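# Three arms stand the enclosure upright in the bay

## Task

Turn the enclosure so it rests upright on its base inside the marked bay, never letting it rotate quickly. The arms are fixed at (metres, heading in degrees counter-clockwise from +x): arm1 at x=-0.99 y=+0.32 z=+0.40 heading -1; arm2 at x=-0.97 y=-0.32 z=+0.39 heading -3; arm3 at x=+0.87 y=+0.00 z=+0.61 heading +178. Afterwards every gripper must release it and the arms must back away; it only counts if the enclosure stays in place with no robot holding it.

## Robot and tools

Setup: three identical i2rt Big YAM arms, arm1, arm2 and arm3, each with six revolute joints, a two-finger gripper and a wrist camera. arm1 and arm2 stand on the -x side (arm1 at y=+0.32, arm2 at y=-0.32) and face roughly +x; arm3 stands on the +x side at y=0 and faces back toward -x. Fixed room cameras are cam_high and cam_low; wrist cameras are arm1_cam_wrist, arm2_cam_wrist and arm3_cam_wrist. A hand reaches about 1.0 m from its joint 1 axis.

Frame: a single scene frame with its origin on the floor and +z upward; positions in metres. The hand point is midway between the fingertips; its z axis runs along the fingers and the fingers close along its y axis. Foot poses are not printed, so hand poses come from each arm's true base plus the URDF.

execute_actions(actions, cameras): actions is a list holding zero or one action. An action is an object keyed by arm name ("arm1", "arm2", "arm3"); each arm maps to {"joints": {...}}. Inside, each key is an absolute joint target, not an offset: joint1_rad, joint2_rad, joint3_rad, joint4_rad, joint5_rad, joint6_rad in radians, and gripper_m in metres of fingertip gap. Ranges (and done tolerance): joint1_rad -2.879 to 2.879 (±0.045), rotates the arm about its base, positive counter-clockwise seen from above, 0 pointing where the foot faces; joint2_rad 0 to 3.141 (±0.14), shoulder, 0 is upper arm pointing backward about level, increasing lifts it up then forward; joint3_rad 0 to 3.019 (±0.09), elbow, 0 folded, increasing opens; joint4_rad -1.692 to 1.57 (±0.055), hand pitch, positive tips fingers up; joint5_rad -1.57 to 1.57 (±0.03), sideways hand swing, positive to the arm's right; joint6_rad -2.094 to 2.094 (±0.035), hand roll, positive clockwise viewed from behind; gripper_m 0 to 0.093 (±0.003), grip force roughly 50 to 62 N per pad or less. Any subset of arms and joints may be named; all start together and may finish at different moments; each action is capped at 15 s. Omitted joints may keep pushing toward older targets. Unknown keys or out-of-range numbers reject the whole call and nothing moves. An empty list just reports state and images. cameras lists which images to return (null, omitted or ["all"] gives all; [] gives none); the pictures line gives image order.

wait(seconds): 0 to 10 s, no new commands, returns state and images. zoom_image(camera, region): region [x0, y0, x1, y1] in pixels of that camera's latest full image, at most 504 by 504. read_manual(section): only licence texts; moves nothing. finished_scene(scene): ends the scene given by number (1 or 2) once the last command has been held; irreversible, and the reply reports success.

Reading results: joint_status tells how each commanded motion ended. off_target means it stopped short and may still push. contact_stop or time_out means it now holds where it stopped, though a time_out joint may keep a target within 0.375, 0.375, 0.113, 0.225, 0.075, 0.3 rad (joints 1 to 6) of its position and keep pushing; on_its_own lists such uncommanded behaviour, where "held at" is the held target, not the position. Sending a joint its reported position relieves a push. "joint command not followed" with a cause line means a self/inter-arm clearance check blocked that arm's joint targets (gripper still acts); those joints show not_followed and may be retried on later actions. A targets too close to the current position may not move the joint. Joints carrying a load sag. If a result reports a stop, the later calls of that same reply are skipped.

Heat: holding loads warms motors, even while idle between replies. MOTOR HOT appears from 85 °C; at 100 °C the arm goes limp and falls (OVER-TEMPERATURE FAULT), and its unmet keys read limit_stop_at_motor_heat; resend them afterwards.

Cameras: calibration lines give K, distortion and T_world_to_cam (scene to camera) for each camera; they may be off by a couple of degrees and millimetres, and wrist camera poses inherit joint reading errors.

Avoid: arms pressing hard on each other (fails the run; the clearance check ignores fingers, gripper housings and wrist cameras and can be late), hard hits, slamming or dropping the enclosure, spinning it fast, and anything leaving the work area or reaching the floor. Arms keep pushing on contact, so ease off stalled joints. Paths between postures can swing wide because joints move at different speeds. Brief disturbances may nudge loose objects. Finish by opening grippers and retracting all arms so the enclosure stands unaided; less robot motion time is better.

Each tool is called as name(argument=value, ...) on one line, values as JSON.

## Session

execute_actions(actions=[])

Scene clock: 0.00 s.
arm1.joint_positions: joint1_rad=-0.136 joint2_rad=+0.545 joint3_rad=+1.368 joint4_rad=-1.247 joint5_rad=-0.193 joint6_rad=+0.372 gripper_m=+0.094
arm1.joint_status: not commanded
arm1.hand: x=-0.7695 y=+0.3269 z=+0.9628 quat_wxyz=(-0.529, -0.162, -0.822, -0.136) (m; scene frame)
arm2.joint_positions: joint1_rad=+0.150 joint2_rad=+0.573 joint3_rad=+1.453 joint4_rad=-1.503 joint5_rad=+0.106 joint6_rad=+0.483 gripper_m=+0.095
arm2.joint_status: not commanded
arm2.hand: x=-0.7942 y=-0.3206 z=+0.9378 quat_wxyz=(-0.452, -0.191, -0.867, -0.089) (m; scene frame)
arm3.joint_positions: joint1_rad=+0.075 joint2_rad=+0.634 joint3_rad=+1.388 joint4_rad=-1.330 joint5_rad=-0.246 joint6_rad=+0.109 gripper_m=+0.095
arm3.joint_status: not commanded
arm3.hand: x=+0.6377 y=-0.0500 z=+1.1529 quat_wxyz=(+0.142, +0.874, +0.027, -0.464) (m; scene frame)
pictures: arm1_cam_wrist, arm2_cam_wrist, arm3_cam_wrist, cam_high, cam_low
Images, in order (width x height): arm1_cam_wrist 504x504, arm2_cam_wrist 504x504, arm3_cam_wrist 504x504, cam_high 504x504, cam_low 504x504.

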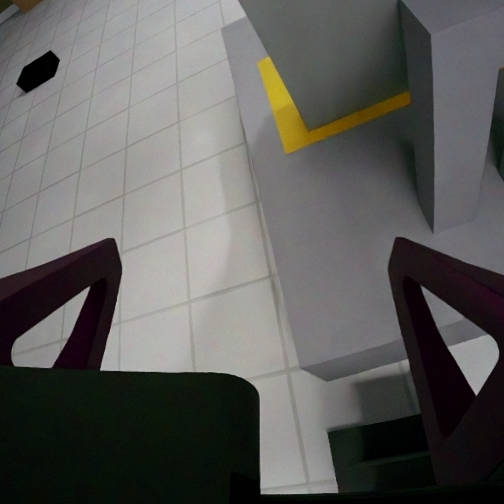

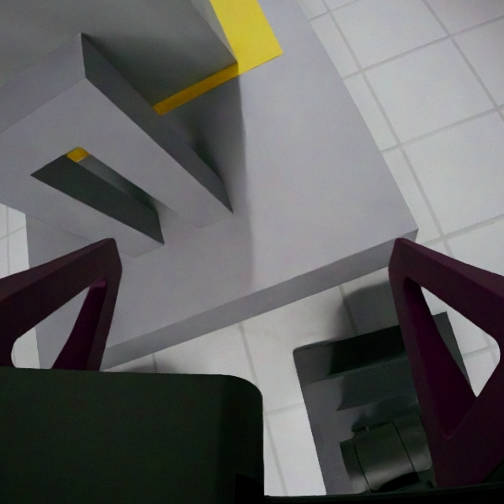

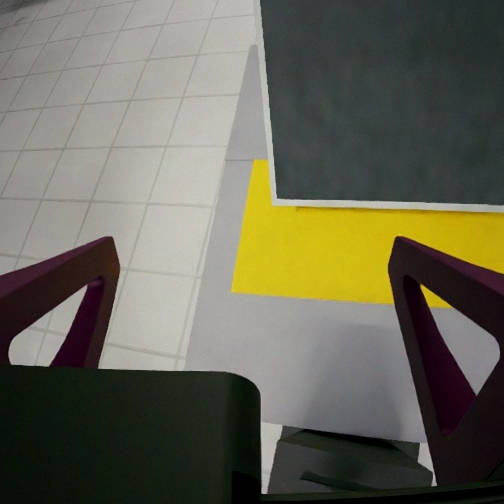

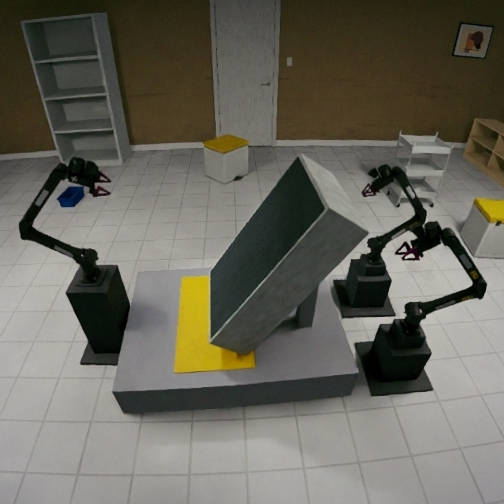

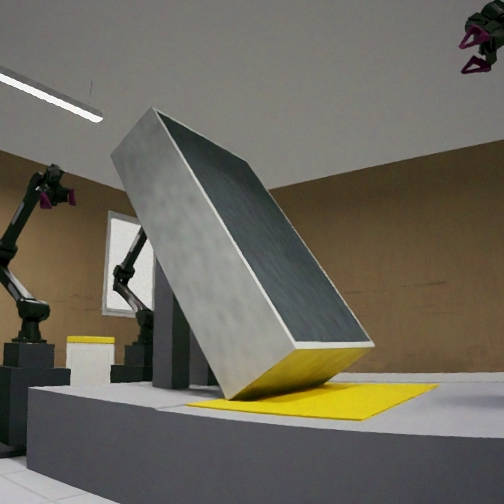

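execute_actions(actions=[{"arm1":{"joints":{"joint1_rad":-0.1,"joint3_rad":0.78,"joint4_rad":0.3,"joint5_rad":0,"joint6_rad":0,"gripper_m":0}},"arm2":{"joints":{"joint1_rad":0.19,"joint3_rad":0.78,"joint4_rad":0.3,"joint5_rad":0,"joint6_rad":0,"gripper_m":0}},"arm3":{"joints":{"joint1_rad":0,"joint2_rad":1.94,"joint3_rad":1.63,"joint4_rad":0.31,"joint5_rad":0,"joint6_rad":0}}}], cameras=[])

execute_actions(actions=[{"arm1":{"joints":{"joint2_rad":0.985,"joint4_rad":0.6}},"arm2":{"joints":{"joint2_rad":0.985,"joint4_rad":0.6}}}])

Scene clock: 49.70 s.
arm1.joint_positions: joint1_rad=-0.115 joint2_rad=+0.549 joint3_rad=+0.792 joint4_rad=+0.281 joint5_rad=-0.003 joint6_rad=+0.008 gripper_m=+0.000
arm1.joint_status: all done
arm1.hand: x=-0.6703 y=+0.2865 z=+0.9991 quat_wxyz=(-0.865, -0.028, -0.498, +0.054) (m; scene frame)
arm2.joint_positions: joint1_rad=+0.184 joint2_rad=+0.578 joint3_rad=+0.781 joint4_rad=+0.280 joint5_rad=+0.002 joint6_rad=+0.011 gripper_m=+0.001
arm2.joint_status: all done
arm2.hand: x=-0.6473 y=-0.2758 z=+0.9800 quat_wxyz=(-0.855, +0.031, -0.514, -0.064) (m; scene frame)
arm3.joint_positions: joint1_rad=+0.007 joint2_rad=+1.944 joint3_rad=+1.616 joint4_rad=+0.293 joint5_rad=-0.003 joint6_rad=+0.015 gripper_m=+0.095
arm3.joint_status: all done
arm3.hand: x=+0.0433 y=+0.0255 z=+0.9401 quat_wxyz=(-0.004, +0.719, -0.015, -0.695) (m; scene frame)
pictures: none
No camera images: the call's "cameras" was empty. Leave "cameras" out to get every camera's image.

Scene clock: 51.00 s.
arm1.joint_positions: joint1_rad=-0.115 joint2_rad=+0.991 joint3_rad=+0.792 joint4_rad=+0.581 joint5_rad=-0.003 joint6_rad=+0.008 gripper_m=+0.000
arm1.joint_status: all done
arm1.hand: x=-0.5158 y=+0.2655 z=+0.8991 quat_wxyz=(-0.827, -0.032, -0.558, +0.052) (m; scene frame)
arm2.joint_positions: joint1_rad=+0.184 joint2_rad=+0.999 joint3_rad=+0.781 joint4_rad=+0.579 joint5_rad=+0.002 joint6_rad=+0.011 gripper_m=+0.001
arm2.joint_status: all done
arm2.hand: x=-0.5049 y=-0.2558 z=+0.8858 quat_wxyz=(-0.822, +0.035, -0.564, -0.062) (m; scene frame)
arm3.joint_positions: joint1_rad=+0.007 joint2_rad=+1.944 joint3_rad=+1.616 joint4_rad=+0.293 joint5_rad=-0.003 joint6_rad=+0.015 gripper_m=+0.095
arm3.joint_status: not commanded
arm3.hand: x=+0.0433 y=+0.0255 z=+0.9401 quat_wxyz=(-0.004, +0.719, -0.015, -0.695) (m; scene frame)
pictures: arm1_cam_wrist, arm2_cam_wrist, arm3_cam_wrist, cam_high, cam_low
camera_calibration (this result's frames):
arm1_cam_wrist: T_world_to_cam=[[-0.12371, -0.992311, 0.0038523, 0.19881], [-0.231305, 0.0250608, -0.972558, 0.753562], [0.964984, -0.121206, -0.232627, 0.864621], [0, 0, 0, 1]] pos_world=[-0.635448, 0.283194, 0.933251]
arm2_cam_wrist: T_world_to_cam=[[0.147383, -0.989051, -0.00753166, -0.171906], [-0.25937, -0.0312994, -0.965271, 0.719506], [0.954466, 0.144218, -0.261143, 0.873725], [0, 0, 0, 1]] pos_world=[-0.621986, -0.273511, 0.921391]
arm3_cam_wrist: T_world_to_cam=[[0.0306773, 0.999529, -0.000181467, -0.0306292], [0.613224, -0.0189643, -0.789681, 0.720844], [-0.789313, 0.024114, -0.613517, 0.733854], [0, 0, 0, 1]] pos_world=[0.138142, 0.0265889, 1.01946]
Images, in order (width x height): arm1_cam_wrist 504x504, arm2_cam_wrist 504x504, arm3_cam_wrist 504x504, cam_high 504x504, cam_low 504x504.

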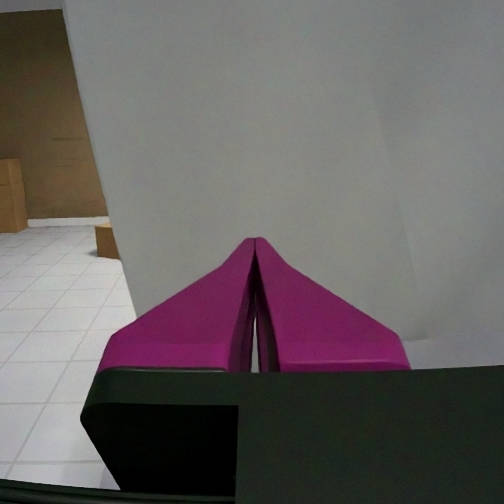

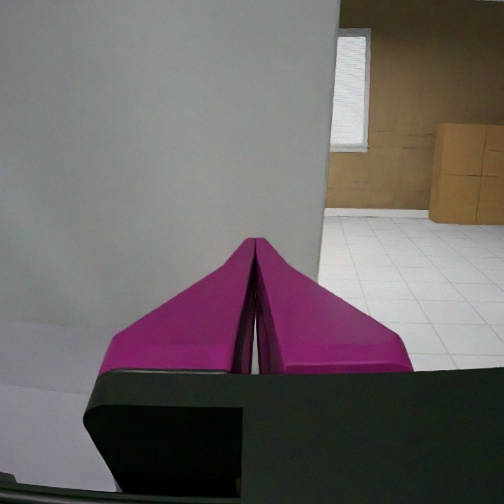

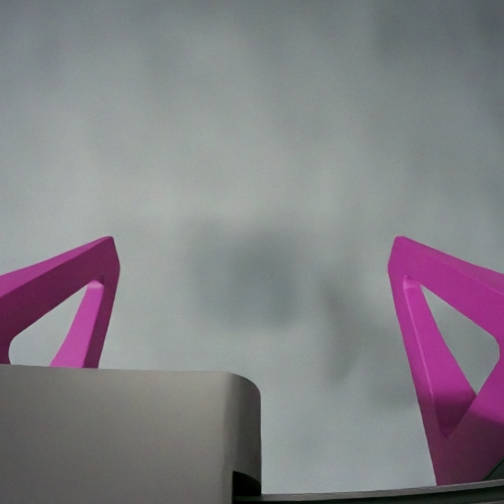

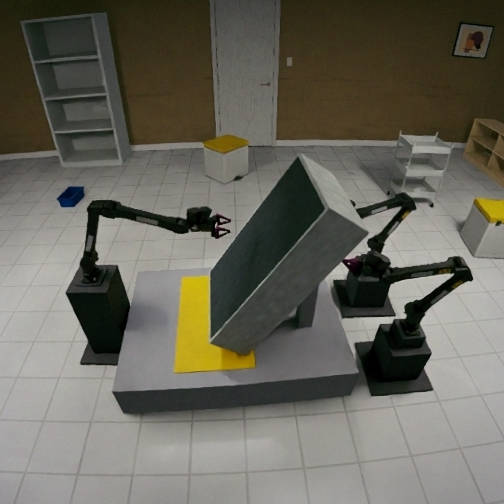

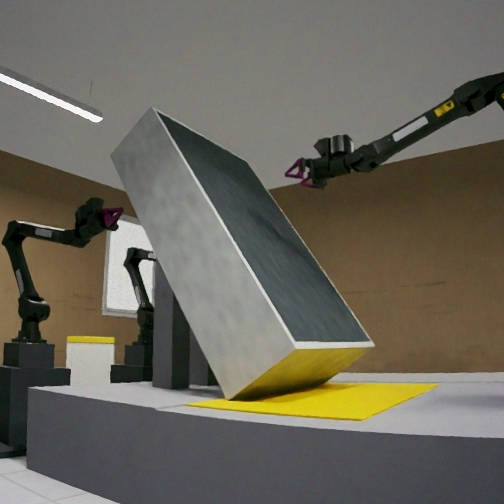

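execute_actions(actions=[{"arm1":{"joints":{"joint2_rad":1.186,"joint3_rad":0.91,"joint4_rad":0.68}},"arm2":{"joints":{"joint2_rad":1.17,"joint3_rad":0.91,"joint4_rad":0.68}}}], cameras=[])

execute_actions(actions=[{"arm1":{"joints":{"joint2_rad":1.25,"joint3_rad":1.03,"joint4_rad":0.6}},"arm2":{"joints":{"joint2_rad":1.235,"joint3_rad":1.03,"joint4_rad":0.6}}}], cameras=[])

execute_actions(actions=[{"arm1":{"joints":{"joint2_rad":1.32,"joint3_rad":1.15,"joint4_rad":0.52}},"arm2":{"joints":{"joint2_rad":1.305,"joint3_rad":1.15,"joint4_rad":0.52}}}], cameras=[])

execute_actions(actions=[{"arm1":{"joints":{"joint2_rad":1.39,"joint3_rad":1.28,"joint4_rad":0.44}},"arm2":{"joints":{"joint2_rad":1.375,"joint3_rad":1.28,"joint4_rad":0.44}}}], cameras=[])

execute_actions(actions=[{"arm1":{"joints":{"joint2_rad":1.465,"joint3_rad":1.415,"joint4_rad":0.35}},"arm2":{"joints":{"joint2_rad":1.45,"joint3_rad":1.415,"joint4_rad":0.35}}}], cameras=["cam_high","cam_low"])

Scene clock: 73.97 s.
arm1.joint_positions: joint1_rad=-0.115 joint2_rad=+1.191 joint3_rad=+0.858 joint4_rad=+0.662 joint5_rad=-0.003 joint6_rad=+0.008 gripper_m=+0.000
arm1.joint_status: all done
arm1.hand: x=-0.4518 y=+0.2569 z=+0.8607 quat_wxyz=(-0.812, -0.034, -0.580, +0.051) (m; scene frame)
arm2.joint_positions: joint1_rad=+0.184 joint2_rad=+1.179 joint3_rad=+0.857 joint4_rad=+0.662 joint5_rad=+0.002 joint6_rad=+0.011 gripper_m=+0.001
arm2.joint_status: all done
arm2.hand: x=-0.4482 y=-0.2478 z=+0.8642 quat_wxyz=(-0.817, +0.035, -0.573, -0.061) (m; scene frame)
arm3.joint_positions: joint1_rad=+0.007 joint2_rad=+1.944 joint3_rad=+1.616 joint4_rad=+0.293 joint5_rad=-0.003 joint6_rad=+0.015 gripper_m=+0.095
arm3.joint_status: not commanded
arm3.hand: x=+0.0433 y=+0.0255 z=+0.9401 quat_wxyz=(-0.004, +0.719, -0.015, -0.695) (m; scene frame)
pictures: none
No camera images: the call's "cameras" was empty. Leave "cameras" out to get every camera's image.

Scene clock: 75.83 s.
arm1.joint_positions: joint1_rad=-0.115 joint2_rad=+1.215 joint3_rad=+0.910 joint4_rad=+0.615 joint5_rad=+0.001 joint6_rad=+0.008 gripper_m=+0.000
arm1.joint_status: joint3_rad time_out (moved +0.052 of +0.172); the others done
arm1.on_its_own: joint3_rad reads +0.910 and still pushes toward +1.023 since a time_out
arm1.hand: x=-0.4382 y=+0.2545 z=+0.8684 quat_wxyz=(-0.807, -0.036, -0.587, +0.052) (m; scene frame)
arm2.joint_positions: joint1_rad=+0.184 joint2_rad=+1.221 joint3_rad=+0.939 joint4_rad=+0.610 joint5_rad=+0.001 joint6_rad=+0.011 gripper_m=+0.001
arm2.joint_status: joint3_rad time_out (moved +0.081 of +0.173); the others done
arm2.on_its_own: joint3_rad reads +0.939 and still pushes toward +1.030 since a time_out
arm2.hand: x=-0.4270 y=-0.2447 z=+0.8785 quat_wxyz=(-0.813, +0.036, -0.578, -0.061) (m; scene frame)
arm3.joint_positions: joint1_rad=+0.007 joint2_rad=+1.944 joint3_rad=+1.616 joint4_rad=+0.293 joint5_rad=-0.003 joint6_rad=+0.015 gripper_m=+0.095
arm3.joint_status: not commanded
arm3.hand: x=+0.0433 y=+0.0255 z=+0.9401 quat_wxyz=(-0.004, +0.719, -0.015, -0.695) (m; scene frame)
pictures: none
No camera images: the call's "cameras" was empty. Leave "cameras" out to get every camera's image.

not run: a stop came earlier in this reply.

not run: a stop came earlier in this reply.

not run: a stop came earlier in this reply.

execute_actions(actions=[{"arm1":{"joints":{"joint2_rad":1.36,"joint3_rad":1.15,"joint4_rad":0.55}},"arm2":{"joints":{"joint2_rad":1.36,"joint3_rad":1.15,"joint4_rad":0.55}}}], cameras=[])

Scene clock: 83.47 s.
arm1.joint_positions: joint1_rad=-0.115 joint2_rad=+1.320 joint3_rad=+1.004 joint4_rad=+0.555 joint5_rad=+0.010 joint6_rad=+0.008 gripper_m=+0.000
arm1.joint_status: joint3_rad time_out (moved +0.094 of +0.240); the others done
arm1.on_its_own: joint3_rad reads +1.004 and still pushes toward +1.117 since a time_out
arm1.hand: x=-0.3953 y=+0.2473 z=+0.8528 quat_wxyz=(-0.785, -0.041, -0.615, +0.053) (m; scene frame)
arm2.joint_positions: joint1_rad=+0.187 joint2_rad=+1.312 joint3_rad=+1.028 joint4_rad=+0.561 joint5_rad=+0.001 joint6_rad=+0.011 gripper_m=+0.001
arm2.joint_status: joint3_rad time_out (moved +0.090 of +0.211); the others done
arm2.on_its_own: joint3_rad reads +1.028 and still pushes toward +1.141 since a time_out
arm2.hand: x=-0.3893 y=-0.2378 z=+0.8710 quat_wxyz=(-0.798, +0.038, -0.598, -0.061) (m; scene frame)
arm3.joint_positions: joint1_rad=+0.007 joint2_rad=+1.944 joint3_rad=+1.616 joint4_rad=+0.293 joint5_rad=-0.003 joint6_rad=+0.015 gripper_m=+0.095
arm3.joint_status: not commanded
arm3.hand: x=+0.0433 y=+0.0255 z=+0.9401 quat_wxyz=(-0.004, +0.719, -0.015, -0.695) (m; scene frame)
pictures: none
No camera images: the call's "cameras" was empty. Leave "cameras" out to get every camera's image.

execute_actions(actions=[{"arm1":{"joints":{"joint2_rad":1.42,"joint3_rad":1.32}},"arm2":{"joints":{"joint2_rad":1.42,"joint3_rad":1.3}}}], cameras=["cam_high","cam_low"])

Scene clock: 89.90 s.
arm1.joint_positions: joint1_rad=-0.108 joint2_rad=+1.429 joint3_rad=+1.169 joint4_rad=+0.535 joint5_rad=-0.003 joint6_rad=+0.007 gripper_m=+0.000
arm1.joint_status: joint3_rad time_out (moved +0.165 of +0.316); the others done
arm1.on_its_own: joint3_rad reads +1.169 and still pushes toward +1.282 since a time_out
arm1.hand: x=-0.3491 y=+0.2480 z=+0.8827 quat_wxyz=(-0.797, -0.033, -0.602, +0.048) (m; scene frame)
arm2.joint_positions: joint1_rad=+0.183 joint2_rad=+1.424 joint3_rad=+1.202 joint4_rad=+0.544 joint5_rad=+0.002 joint6_rad=+0.011 gripper_m=+0.001
arm2.joint_status: joint3_rad time_out (moved +0.174 of +0.272); the others done
arm2.on_its_own: joint3_rad reads +1.202 and still pushes toward +1.300 since a time_out
arm2.hand: x=-0.3440 y=-0.2343 z=+0.9061 quat_wxyz=(-0.811, +0.035, -0.580, -0.060) (m; scene frame)
arm3.joint_positions: joint1_rad=+0.007 joint2_rad=+1.944 joint3_rad=+1.616 joint4_rad=+0.293 joint5_rad=-0.003 joint6_rad=+0.015 gripper_m=+0.095
arm3.joint_status: not commanded
arm3.hand: x=+0.0433 y=+0.0255 z=+0.9401 quat_wxyz=(-0.004, +0.719, -0.015, -0.695) (m; scene frame)
pictures: cam_high, cam_low
Images, in order (width x height): cam_high 504x504, cam_low 504x504.

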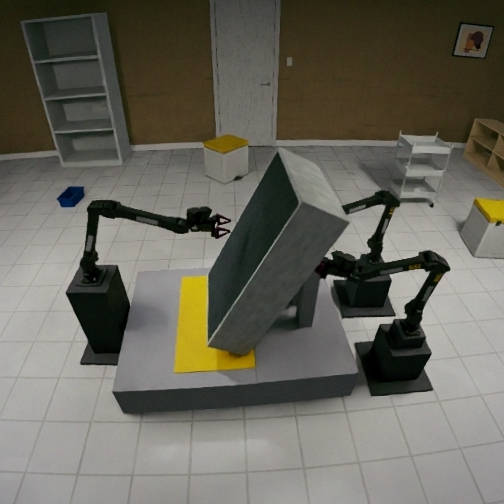

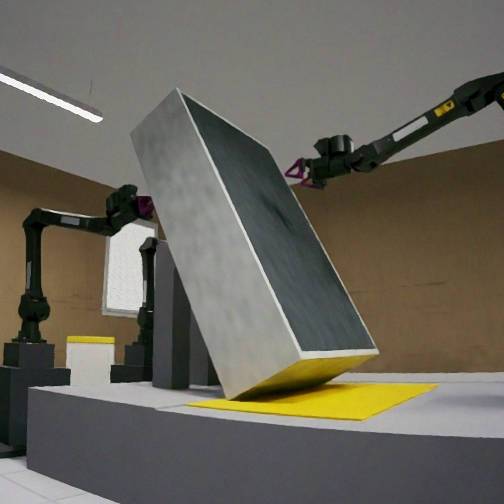

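Working.

execute_actions(actions=[{"arm1":{"joints":{"joint2_rad":1.53,"joint3_rad":1.42,"joint4_rad":0.48}},"arm2":{"joints":{"joint2_rad":1.54,"joint3_rad":1.44,"joint4_rad":0.48}}}], cameras=[])

execute_actions(actions=[{"arm1":{"joints":{"joint2_rad":1.62,"joint3_rad":1.56,"joint4_rad":0.4}},"arm2":{"joints":{"joint2_rad":1.63,"joint3_rad":1.59,"joint4_rad":0.4}}}], cameras=[])

execute_actions(actions=[{"arm1":{"joints":{"joint2_rad":1.71,"joint3_rad":1.7,"joint4_rad":0.32}},"arm2":{"joints":{"joint2_rad":1.72,"joint3_rad":1.73,"joint4_rad":0.32}}}], cameras=["cam_high","cam_low"])

Scene clock: 106.23 s.
arm1.joint_positions: joint1_rad=-0.102 joint2_rad=+1.520 joint3_rad=+1.335 joint4_rad=+0.478 joint5_rad=-0.001 joint6_rad=+0.007 gripper_m=+0.000
arm1.joint_status: all done
arm1.hand: x=-0.3090 y=+0.2471 z=+0.9119 quat_wxyz=(-0.802, -0.031, -0.595, +0.047) (m; scene frame)
arm2.joint_positions: joint1_rad=+0.183 joint2_rad=+1.535 joint3_rad=+1.375 joint4_rad=+0.487 joint5_rad=+0.002 joint6_rad=+0.011 gripper_m=+0.001
arm2.joint_status: all done
arm2.hand: x=-0.2980 y=-0.2279 z=+0.9270 quat_wxyz=(-0.813, +0.035, -0.578, -0.060) (m; scene frame)
arm3.joint_positions: joint1_rad=+0.007 joint2_rad=+1.944 joint3_rad=+1.616 joint4_rad=+0.293 joint5_rad=-0.003 joint6_rad=+0.015 gripper_m=+0.095
arm3.joint_status: not commanded
arm3.hand: x=+0.0433 y=+0.0255 z=+0.9401 quat_wxyz=(-0.004, +0.719, -0.015, -0.695) (m; scene frame)
pictures: none
No camera images: the call's "cameras" was empty. Leave "cameras" out to get every camera's image.

Scene clock: 107.20 s.
arm1.joint_positions: joint1_rad=-0.101 joint2_rad=+1.607 joint3_rad=+1.496 joint4_rad=+0.410 joint5_rad=-0.003 joint6_rad=+0.007 gripper_m=+0.000
arm1.joint_status: all done
arm1.hand: x=-0.2725 y=+0.2447 z=+0.9360 quat_wxyz=(-0.804, -0.030, -0.592, +0.046) (m; scene frame)
arm2.joint_positions: joint1_rad=+0.183 joint2_rad=+1.623 joint3_rad=+1.526 joint4_rad=+0.409 joint5_rad=+0.002 joint6_rad=+0.011 gripper_m=+0.001
arm2.joint_status: all done
arm2.hand: x=-0.2607 y=-0.2225 z=+0.9410 quat_wxyz=(-0.808, +0.036, -0.585, -0.060) (m; scene frame)
arm3.joint_positions: joint1_rad=+0.007 joint2_rad=+1.944 joint3_rad=+1.616 joint4_rad=+0.293 joint5_rad=-0.003 joint6_rad=+0.015 gripper_m=+0.095
arm3.joint_status: not commanded
arm3.hand: x=+0.0433 y=+0.0255 z=+0.9401 quat_wxyz=(-0.004, +0.719, -0.015, -0.695) (m; scene frame)
pictures: none
No camera images: the call's "cameras" was empty. Leave "cameras" out to get every camera's image.

Scene clock: 108.43 s.
arm1.joint_positions: joint1_rad=-0.101 joint2_rad=+1.687 joint3_rad=+1.633 joint4_rad=+0.334 joint5_rad=-0.002 joint6_rad=+0.007 gripper_m=+0.000
arm1.joint_status: all done
arm1.hand: x=-0.2398 y=+0.2411 z=+0.9454 quat_wxyz=(-0.798, -0.031, -0.600, +0.045) (m; scene frame)
arm2.joint_positions: joint1_rad=+0.183 joint2_rad=+1.712 joint3_rad=+1.666 joint4_rad=+0.329 joint5_rad=+0.002 joint6_rad=+0.011 gripper_m=+0.001
arm2.joint_status: all done
arm2.hand: x=-0.2248 y=-0.2172 z=+0.9447 quat_wxyz=(-0.800, +0.037, -0.596, -0.060) (m; scene frame)
arm3.joint_positions: joint1_rad=+0.003 joint2_rad=+1.924 joint3_rad=+1.607 joint4_rad=+0.295 joint5_rad=-0.003 joint6_rad=+0.014 gripper_m=+0.095
arm3.joint_status: not commanded
arm3.hand: x=+0.0485 y=+0.0289 z=+0.9508 quat_wxyz=(-0.006, +0.715, -0.016, -0.699) (m; scene frame)
pictures: cam_high, cam_low
Images, in order (width x height): cam_high 504x504, cam_low 504x504.

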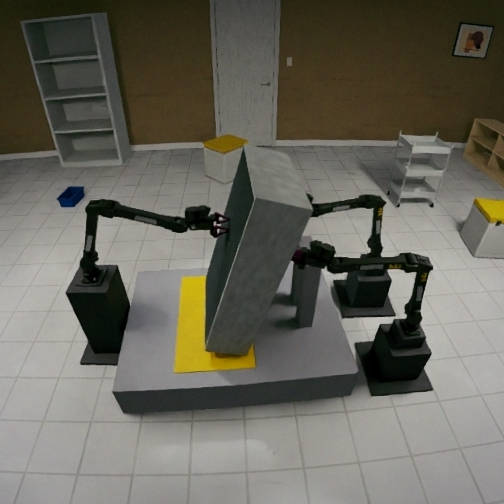

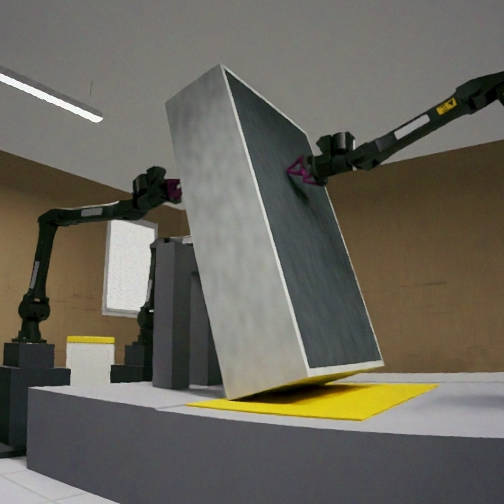

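execute_actions(actions=[{"arm1":{"joints":{"joint2_rad":1.78,"joint3_rad":1.83,"joint4_rad":0.23}},"arm2":{"joints":{"joint2_rad":1.79,"joint3_rad":1.85,"joint4_rad":0.23}},"arm3":{"joints":{"joint2_rad":1.86,"joint3_rad":1.5,"joint4_rad":0.36}}}], cameras=[])

execute_actions(actions=[{"arm1":{"joints":{"joint2_rad":1.87,"joint3_rad":1.99,"joint4_rad":0.14}},"arm2":{"joints":{"joint2_rad":1.88,"joint3_rad":2.01,"joint4_rad":0.14}},"arm3":{"joints":{"joint2_rad":1.79,"joint3_rad":1.39,"joint4_rad":0.4}}}], cameras=[])

execute_actions(actions=[{"arm1":{"joints":{"joint2_rad":1.97,"joint3_rad":2.18,"joint4_rad":0.04}},"arm2":{"joints":{"joint2_rad":1.98,"joint3_rad":2.2,"joint4_rad":0.04}},"arm3":{"joints":{"joint2_rad":1.73,"joint3_rad":1.29,"joint4_rad":0.44}}}], cameras=[])

execute_actions(actions=[{"arm3":{"joints":{"joint2_rad":1.68,"joint3_rad":1.2,"joint4_rad":0.48}}}])

Scene clock: 123.40 s.
arm1.joint_positions: joint1_rad=-0.101 joint2_rad=+1.757 joint3_rad=+1.764 joint4_rad=+0.245 joint5_rad=-0.003 joint6_rad=+0.007 gripper_m=+0.000
arm1.joint_status: all done
arm1.hand: x=-0.2122 y=+0.2382 z=+0.9537 quat_wxyz=(-0.790, -0.031, -0.611, +0.045) (m; scene frame)
arm2.joint_positions: joint1_rad=+0.184 joint2_rad=+1.778 joint3_rad=+1.784 joint4_rad=+0.240 joint5_rad=+0.002 joint6_rad=+0.011 gripper_m=+0.001
arm2.joint_status: all done
arm2.hand: x=-0.1985 y=-0.2133 z=+0.9473 quat_wxyz=(-0.788, +0.038, -0.611, -0.059) (m; scene frame)
arm3.joint_positions: joint1_rad=+0.001 joint2_rad=+1.830 joint3_rad=+1.481 joint4_rad=+0.341 joint5_rad=-0.011 joint6_rad=+0.009 gripper_m=+0.095
arm3.joint_status: all done
arm3.hand: x=+0.0844 y=+0.0277 z=+0.9600 quat_wxyz=(-0.006, +0.710, -0.012, -0.704) (m; scene frame)
pictures: none
No camera images: the call's "cameras" was empty. Leave "cameras" out to get every camera's image.

Scene clock: 124.60 s.
arm1.joint_positions: joint1_rad=-0.101 joint2_rad=+1.843 joint3_rad=+1.921 joint4_rad=+0.155 joint5_rad=-0.003 joint6_rad=+0.007 gripper_m=+0.000
arm1.joint_status: all done
arm1.hand: x=-0.1818 y=+0.2348 z=+0.9625 quat_wxyz=(-0.784, -0.032, -0.619, +0.045) (m; scene frame)
arm2.joint_positions: joint1_rad=+0.184 joint2_rad=+1.876 joint3_rad=+1.945 joint4_rad=+0.149 joint5_rad=+0.002 joint6_rad=+0.011 gripper_m=+0.001
arm2.joint_status: all done
arm2.hand: x=-0.1639 y=-0.2085 z=+0.9488 quat_wxyz=(-0.780, +0.039, -0.622, -0.058) (m; scene frame)
arm3.joint_positions: joint1_rad=-0.005 joint2_rad=+1.750 joint3_rad=+1.346 joint4_rad=+0.385 joint5_rad=-0.016 joint6_rad=+0.002 gripper_m=+0.095
arm3.joint_status: all done
arm3.hand: x=+0.1206 y=+0.0298 z=+0.9494 quat_wxyz=(-0.009, +0.714, -0.010, -0.700) (m; scene frame)
pictures: none
No camera images: the call's "cameras" was empty. Leave "cameras" out to get every camera's image.

Scene clock: 125.77 s.
arm1.joint_positions: joint1_rad=-0.101 joint2_rad=+1.952 joint3_rad=+2.117 joint4_rad=+0.054 joint5_rad=-0.003 joint6_rad=+0.007 gripper_m=+0.000
arm1.joint_status: all done
arm1.hand: x=-0.1485 y=+0.2311 z=+0.9716 quat_wxyz=(-0.779, -0.032, -0.624, +0.044) (m; scene frame)
arm2.joint_positions: joint1_rad=+0.184 joint2_rad=+1.977 joint3_rad=+2.137 joint4_rad=+0.049 joint5_rad=+0.002 joint6_rad=+0.011 gripper_m=+0.001
arm2.joint_status: all done
arm2.hand: x=-0.1346 y=-0.2044 z=+0.9622 quat_wxyz=(-0.777, +0.039, -0.625, -0.058) (m; scene frame)
arm3.joint_positions: joint1_rad=-0.010 joint2_rad=+1.672 joint3_rad=+1.227 joint4_rad=+0.419 joint5_rad=-0.021 joint6_rad=-0.002 gripper_m=+0.095
arm3.joint_status: all done
arm3.hand: x=+0.1556 y=+0.0310 z=+0.9426 quat_wxyz=(-0.010, +0.716, -0.009, -0.698) (m; scene frame)
pictures: none
No camera images: the call's "cameras" was empty. Leave "cameras" out to get every camera's image.

Scene clock: 126.90 s.
arm1.joint_positions: joint1_rad=-0.101 joint2_rad=+1.952 joint3_rad=+2.117 joint4_rad=+0.054 joint5_rad=-0.003 joint6_rad=+0.007 gripper_m=+0.000
arm1.joint_status: not commanded
arm1.hand: x=-0.1485 y=+0.2311 z=+0.9716 quat_wxyz=(-0.779, -0.032, -0.624, +0.044) (m; scene frame)
arm2.joint_positions: joint1_rad=+0.184 joint2_rad=+1.977 joint3_rad=+2.137 joint4_rad=+0.049 joint5_rad=+0.002 joint6_rad=+0.011 gripper_m=+0.001
arm2.joint_status: not commanded
arm2.hand: x=-0.1346 y=-0.2044 z=+0.9622 quat_wxyz=(-0.777, +0.039, -0.625, -0.058) (m; scene frame)
arm3.joint_positions: joint1_rad=-0.014 joint2_rad=+1.605 joint3_rad=+1.122 joint4_rad=+0.451 joint5_rad=-0.025 joint6_rad=-0.004 gripper_m=+0.095
arm3.joint_status: all done
arm3.hand: x=+0.1874 y=+0.0319 z=+0.9348 quat_wxyz=(-0.010, +0.718, -0.008, -0.696) (m; scene frame)
pictures: arm1_cam_wrist, arm2_cam_wrist, arm3_cam_wrist, cam_high, cam_low
camera_calibration (this result's frames):
arm1_cam_wrist: T_world_to_cam=[[-0.111715, -0.993727, 0.00517587, 0.210682], [-0.385855, 0.038577, -0.921753, 0.834467], [0.91577, -0.104971, -0.387744, 0.662536], [0, 0, 0, 1]] pos_world=[-0.261211, 0.246716, 1.02498]
arm2_cam_wrist: T_world_to_cam=[[0.145804, -0.989281, -0.00805947, -0.174821], [-0.400905, -0.0516354, -0.914663, 0.819026], [0.904442, 0.136593, -0.404136, 0.662139], [0, 0, 0, 1]] pos_world=[-0.245025, -0.2211, 1.01532]
arm3_cam_wrist: T_world_to_cam=[[0.0289448, 0.999423, 0.0177874, -0.0579037], [0.611209, -0.00361535, -0.791461, 0.629996], [-0.79094, 0.0337805, -0.610961, 0.84177], [0, 0, 0, 1]] pos_world=[0.282406, 0.0317125, 1.01394]
Images, in order (width x height): arm1_cam_wrist 504x504, arm2_cam_wrist 504x504, arm3_cam_wrist 504x504, cam_high 504x504, cam_low 504x504.

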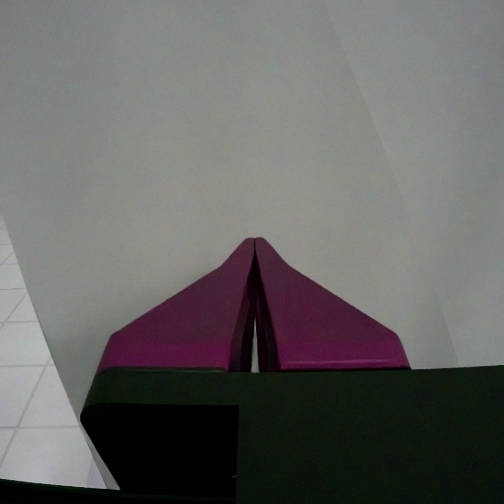

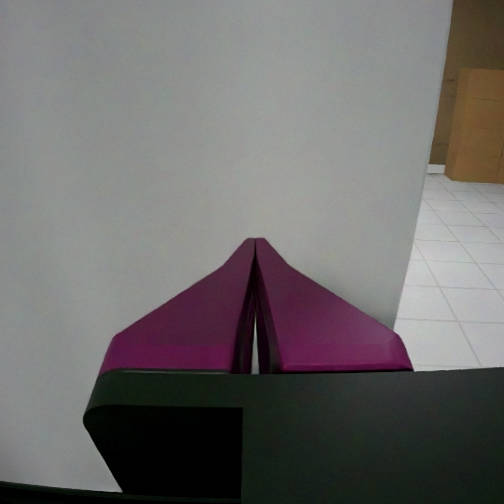

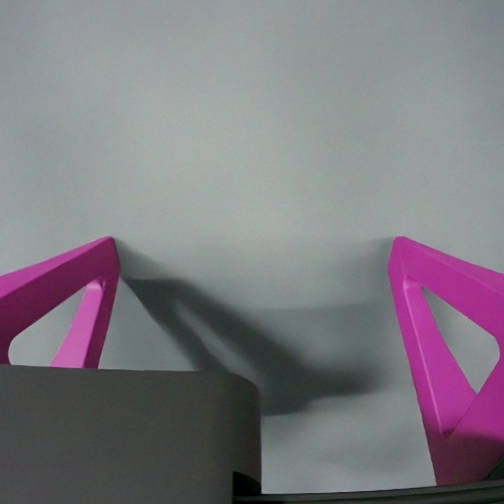

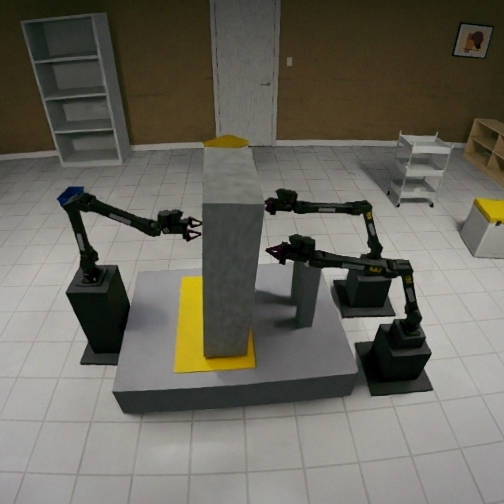

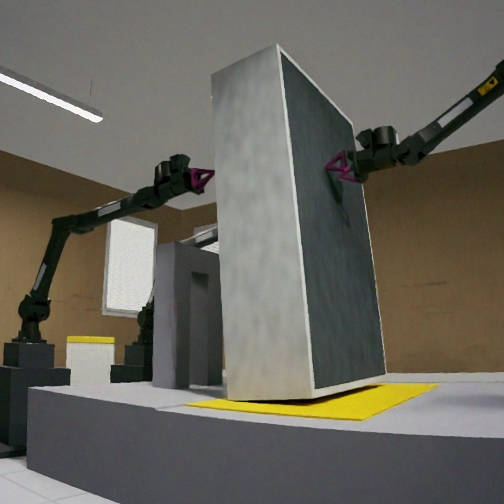

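execute_actions(actions=[{"arm1":{"joints":{"joint2_rad":1.2,"joint3_rad":1.4}},"arm2":{"joints":{"joint2_rad":1.2,"joint3_rad":1.4}},"arm3":{"joints":{"joint2_rad":1.64,"joint3_rad":1.1,"joint4_rad":0.51}}}], cameras=[])

execute_actions(actions=[{"arm3":{"joints":{"joint2_rad":1.59,"joint3_rad":1.0,"joint4_rad":0.55}}}], cameras=[])

execute_actions(actions=[{"arm3":{"joints":{"joint2_rad":1.53,"joint3_rad":0.91,"joint4_rad":0.58}}}], cameras=[])

execute_actions(actions=[{"arm3":{"joints":{"joint2_rad":1.46,"joint3_rad":0.82}}}], cameras=[])

execute_actions(actions=[{"arm3":{"joints":{"joint2_rad":0.8,"joint3_rad":0.5}}}], cameras=["cam_high","cam_low"])

Scene clock: 146.30 s.
arm1.joint_positions: joint1_rad=-0.101 joint2_rad=+1.199 joint3_rad=+1.412 joint4_rad=+0.049 joint5_rad=-0.003 joint6_rad=+0.007 gripper_m=+0.000
arm1.joint_status: all done
arm1.hand: x=-0.4311 y=+0.2642 z=+1.0509 quat_wxyz=(-0.793, -0.031, -0.607, +0.045) (m; scene frame)
arm2.joint_positions: joint1_rad=+0.184 joint2_rad=+1.204 joint3_rad=+1.400 joint4_rad=+0.043 joint5_rad=+0.002 joint6_rad=+0.011 gripper_m=+0.001
arm2.joint_status: all done
arm2.hand: x=-0.4209 y=-0.2444 z=+1.0375 quat_wxyz=(-0.787, +0.038, -0.614, -0.059) (m; scene frame)
arm3.joint_positions: joint1_rad=-0.021 joint2_rad=+1.529 joint3_rad=+1.002 joint4_rad=+0.487 joint5_rad=-0.032 joint6_rad=-0.004 gripper_m=+0.095
arm3.joint_status: joint3_rad off_target (ended at +1.002, target +1.100); the others done
arm3.hand: x=+0.2245 y=+0.0332 z=+0.9226 quat_wxyz=(-0.010, +0.721, -0.009, -0.692) (m; scene frame)
pictures: none
No camera images: the call's "cameras" was empty. Leave "cameras" out to get every camera's image.

Scene clock: 147.77 s.
arm1.joint_positions: joint1_rad=-0.101 joint2_rad=+1.199 joint3_rad=+1.412 joint4_rad=+0.049 joint5_rad=-0.003 joint6_rad=+0.007 gripper_m=+0.000
arm1.joint_status: not commanded
arm1.hand: x=-0.4311 y=+0.2642 z=+1.0509 quat_wxyz=(-0.793, -0.031, -0.607, +0.045) (m; scene frame)
arm2.joint_positions: joint1_rad=+0.184 joint2_rad=+1.204 joint3_rad=+1.400 joint4_rad=+0.043 joint5_rad=+0.002 joint6_rad=+0.011 gripper_m=+0.001
arm2.joint_status: not commanded
arm2.hand: x=-0.4209 y=-0.2444 z=+1.0375 quat_wxyz=(-0.787, +0.038, -0.614, -0.059) (m; scene frame)
arm3.joint_positions: joint1_rad=-0.020 joint2_rad=+1.500 joint3_rad=+0.928 joint4_rad=+0.553 joint5_rad=-0.020 joint6_rad=+0.001 gripper_m=+0.095
arm3.joint_status: all done
arm3.hand: x=+0.2445 y=+0.0337 z=+0.9153 quat_wxyz=(-0.013, +0.713, -0.014, -0.701) (m; scene frame)
pictures: none
No camera images: the call's "cameras" was empty. Leave "cameras" out to get every camera's image.

Scene clock: 148.40 s.
arm1.joint_positions: joint1_rad=-0.101 joint2_rad=+1.199 joint3_rad=+1.412 joint4_rad=+0.049 joint5_rad=-0.003 joint6_rad=+0.007 gripper_m=+0.000
arm1.joint_status: not commanded
arm1.hand: x=-0.4311 y=+0.2642 z=+1.0509 quat_wxyz=(-0.793, -0.031, -0.607, +0.045) (m; scene frame)
arm2.joint_positions: joint1_rad=+0.184 joint2_rad=+1.204 joint3_rad=+1.400 joint4_rad=+0.043 joint5_rad=+0.002 joint6_rad=+0.011 gripper_m=+0.001
arm2.joint_status: not commanded
arm2.hand: x=-0.4209 y=-0.2444 z=+1.0375 quat_wxyz=(-0.787, +0.038, -0.614, -0.059) (m; scene frame)
arm3.joint_positions: joint1_rad=-0.016 joint2_rad=+1.498 joint3_rad=+0.918 joint4_rad=+0.568 joint5_rad=-0.005 joint6_rad=+0.001 gripper_m=+0.095
arm3.joint_status: all done
arm3.hand: x=+0.2468 y=+0.0338 z=+0.9142 quat_wxyz=(-0.017, +0.711, -0.018, -0.703) (m; scene frame)
pictures: none
No camera images: the call's "cameras" was empty. Leave "cameras" out to get every camera's image.

Scene clock: 149.30 s.
arm1.joint_positions: joint1_rad=-0.101 joint2_rad=+1.199 joint3_rad=+1.412 joint4_rad=+0.049 joint5_rad=-0.003 joint6_rad=+0.007 gripper_m=+0.000
arm1.joint_status: not commanded
arm1.hand: x=-0.4311 y=+0.2642 z=+1.0509 quat_wxyz=(-0.793, -0.031, -0.607, +0.045) (m; scene frame)
arm2.joint_positions: joint1_rad=+0.184 joint2_rad=+1.204 joint3_rad=+1.400 joint4_rad=+0.043 joint5_rad=+0.002 joint6_rad=+0.011 gripper_m=+0.001
arm2.joint_status: not commanded
arm2.hand: x=-0.4209 y=-0.2444 z=+1.0375 quat_wxyz=(-0.787, +0.038, -0.614, -0.059) (m; scene frame)
arm3.joint_positions: joint1_rad=-0.010 joint2_rad=+1.472 joint3_rad=+0.825 joint4_rad=+0.568 joint5_rad=-0.003 joint6_rad=+0.001 gripper_m=+0.095
arm3.joint_status: all done
arm3.hand: x=+0.2719 y=+0.0286 z=+0.8775 quat_wxyz=(-0.015, +0.734, -0.017, -0.678) (m; scene frame)
pictures: none
No camera images: the call's "cameras" was empty. Leave "cameras" out to get every camera's image.

Scene clock: 150.63 s.
arm1.joint_positions: joint1_rad=-0.101 joint2_rad=+1.199 joint3_rad=+1.412 joint4_rad=+0.049 joint5_rad=-0.003 joint6_rad=+0.007 gripper_m=+0.000
arm1.joint_status: not commanded
arm1.hand: x=-0.4311 y=+0.2642 z=+1.0509 quat_wxyz=(-0.793, -0.031, -0.607, +0.045) (m; scene frame)
arm2.joint_positions: joint1_rad=+0.184 joint2_rad=+1.204 joint3_rad=+1.400 joint4_rad=+0.043 joint5_rad=+0.002 joint6_rad=+0.011 gripper_m=+0.001
arm2.joint_status: not commanded
arm2.hand: x=-0.4209 y=-0.2444 z=+1.0375 quat_wxyz=(-0.787, +0.038, -0.614, -0.059) (m; scene frame)
arm3.joint_positions: joint1_rad=-0.010 joint2_rad=+0.792 joint3_rad=+0.512 joint4_rad=+0.570 joint5_rad=-0.003 joint6_rad=+0.001 gripper_m=+0.095
arm3.joint_status: all done
arm3.hand: x=+0.4668 y=+0.0193 z=+1.0255 quat_wxyz=(-0.018, +0.598, -0.013, -0.801) (m; scene frame)
pictures: cam_high, cam_low
Images, in order (width x height): cam_high 504x504, cam_low 504x504.

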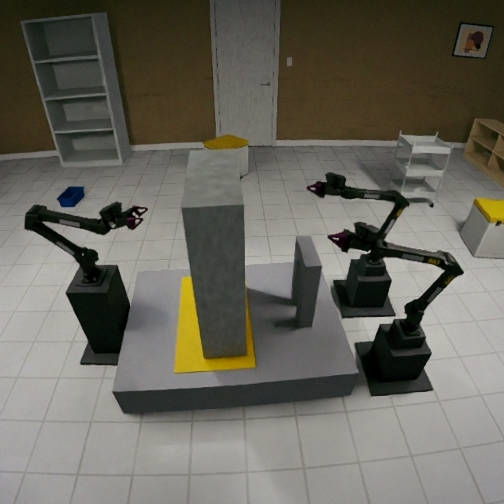

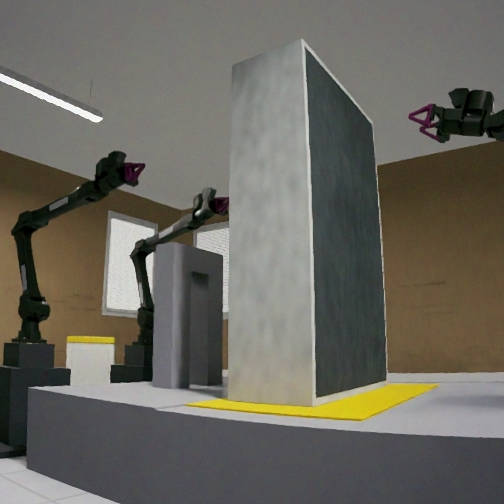

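finished_scene(scene=1)

The scene is finished: the task was done.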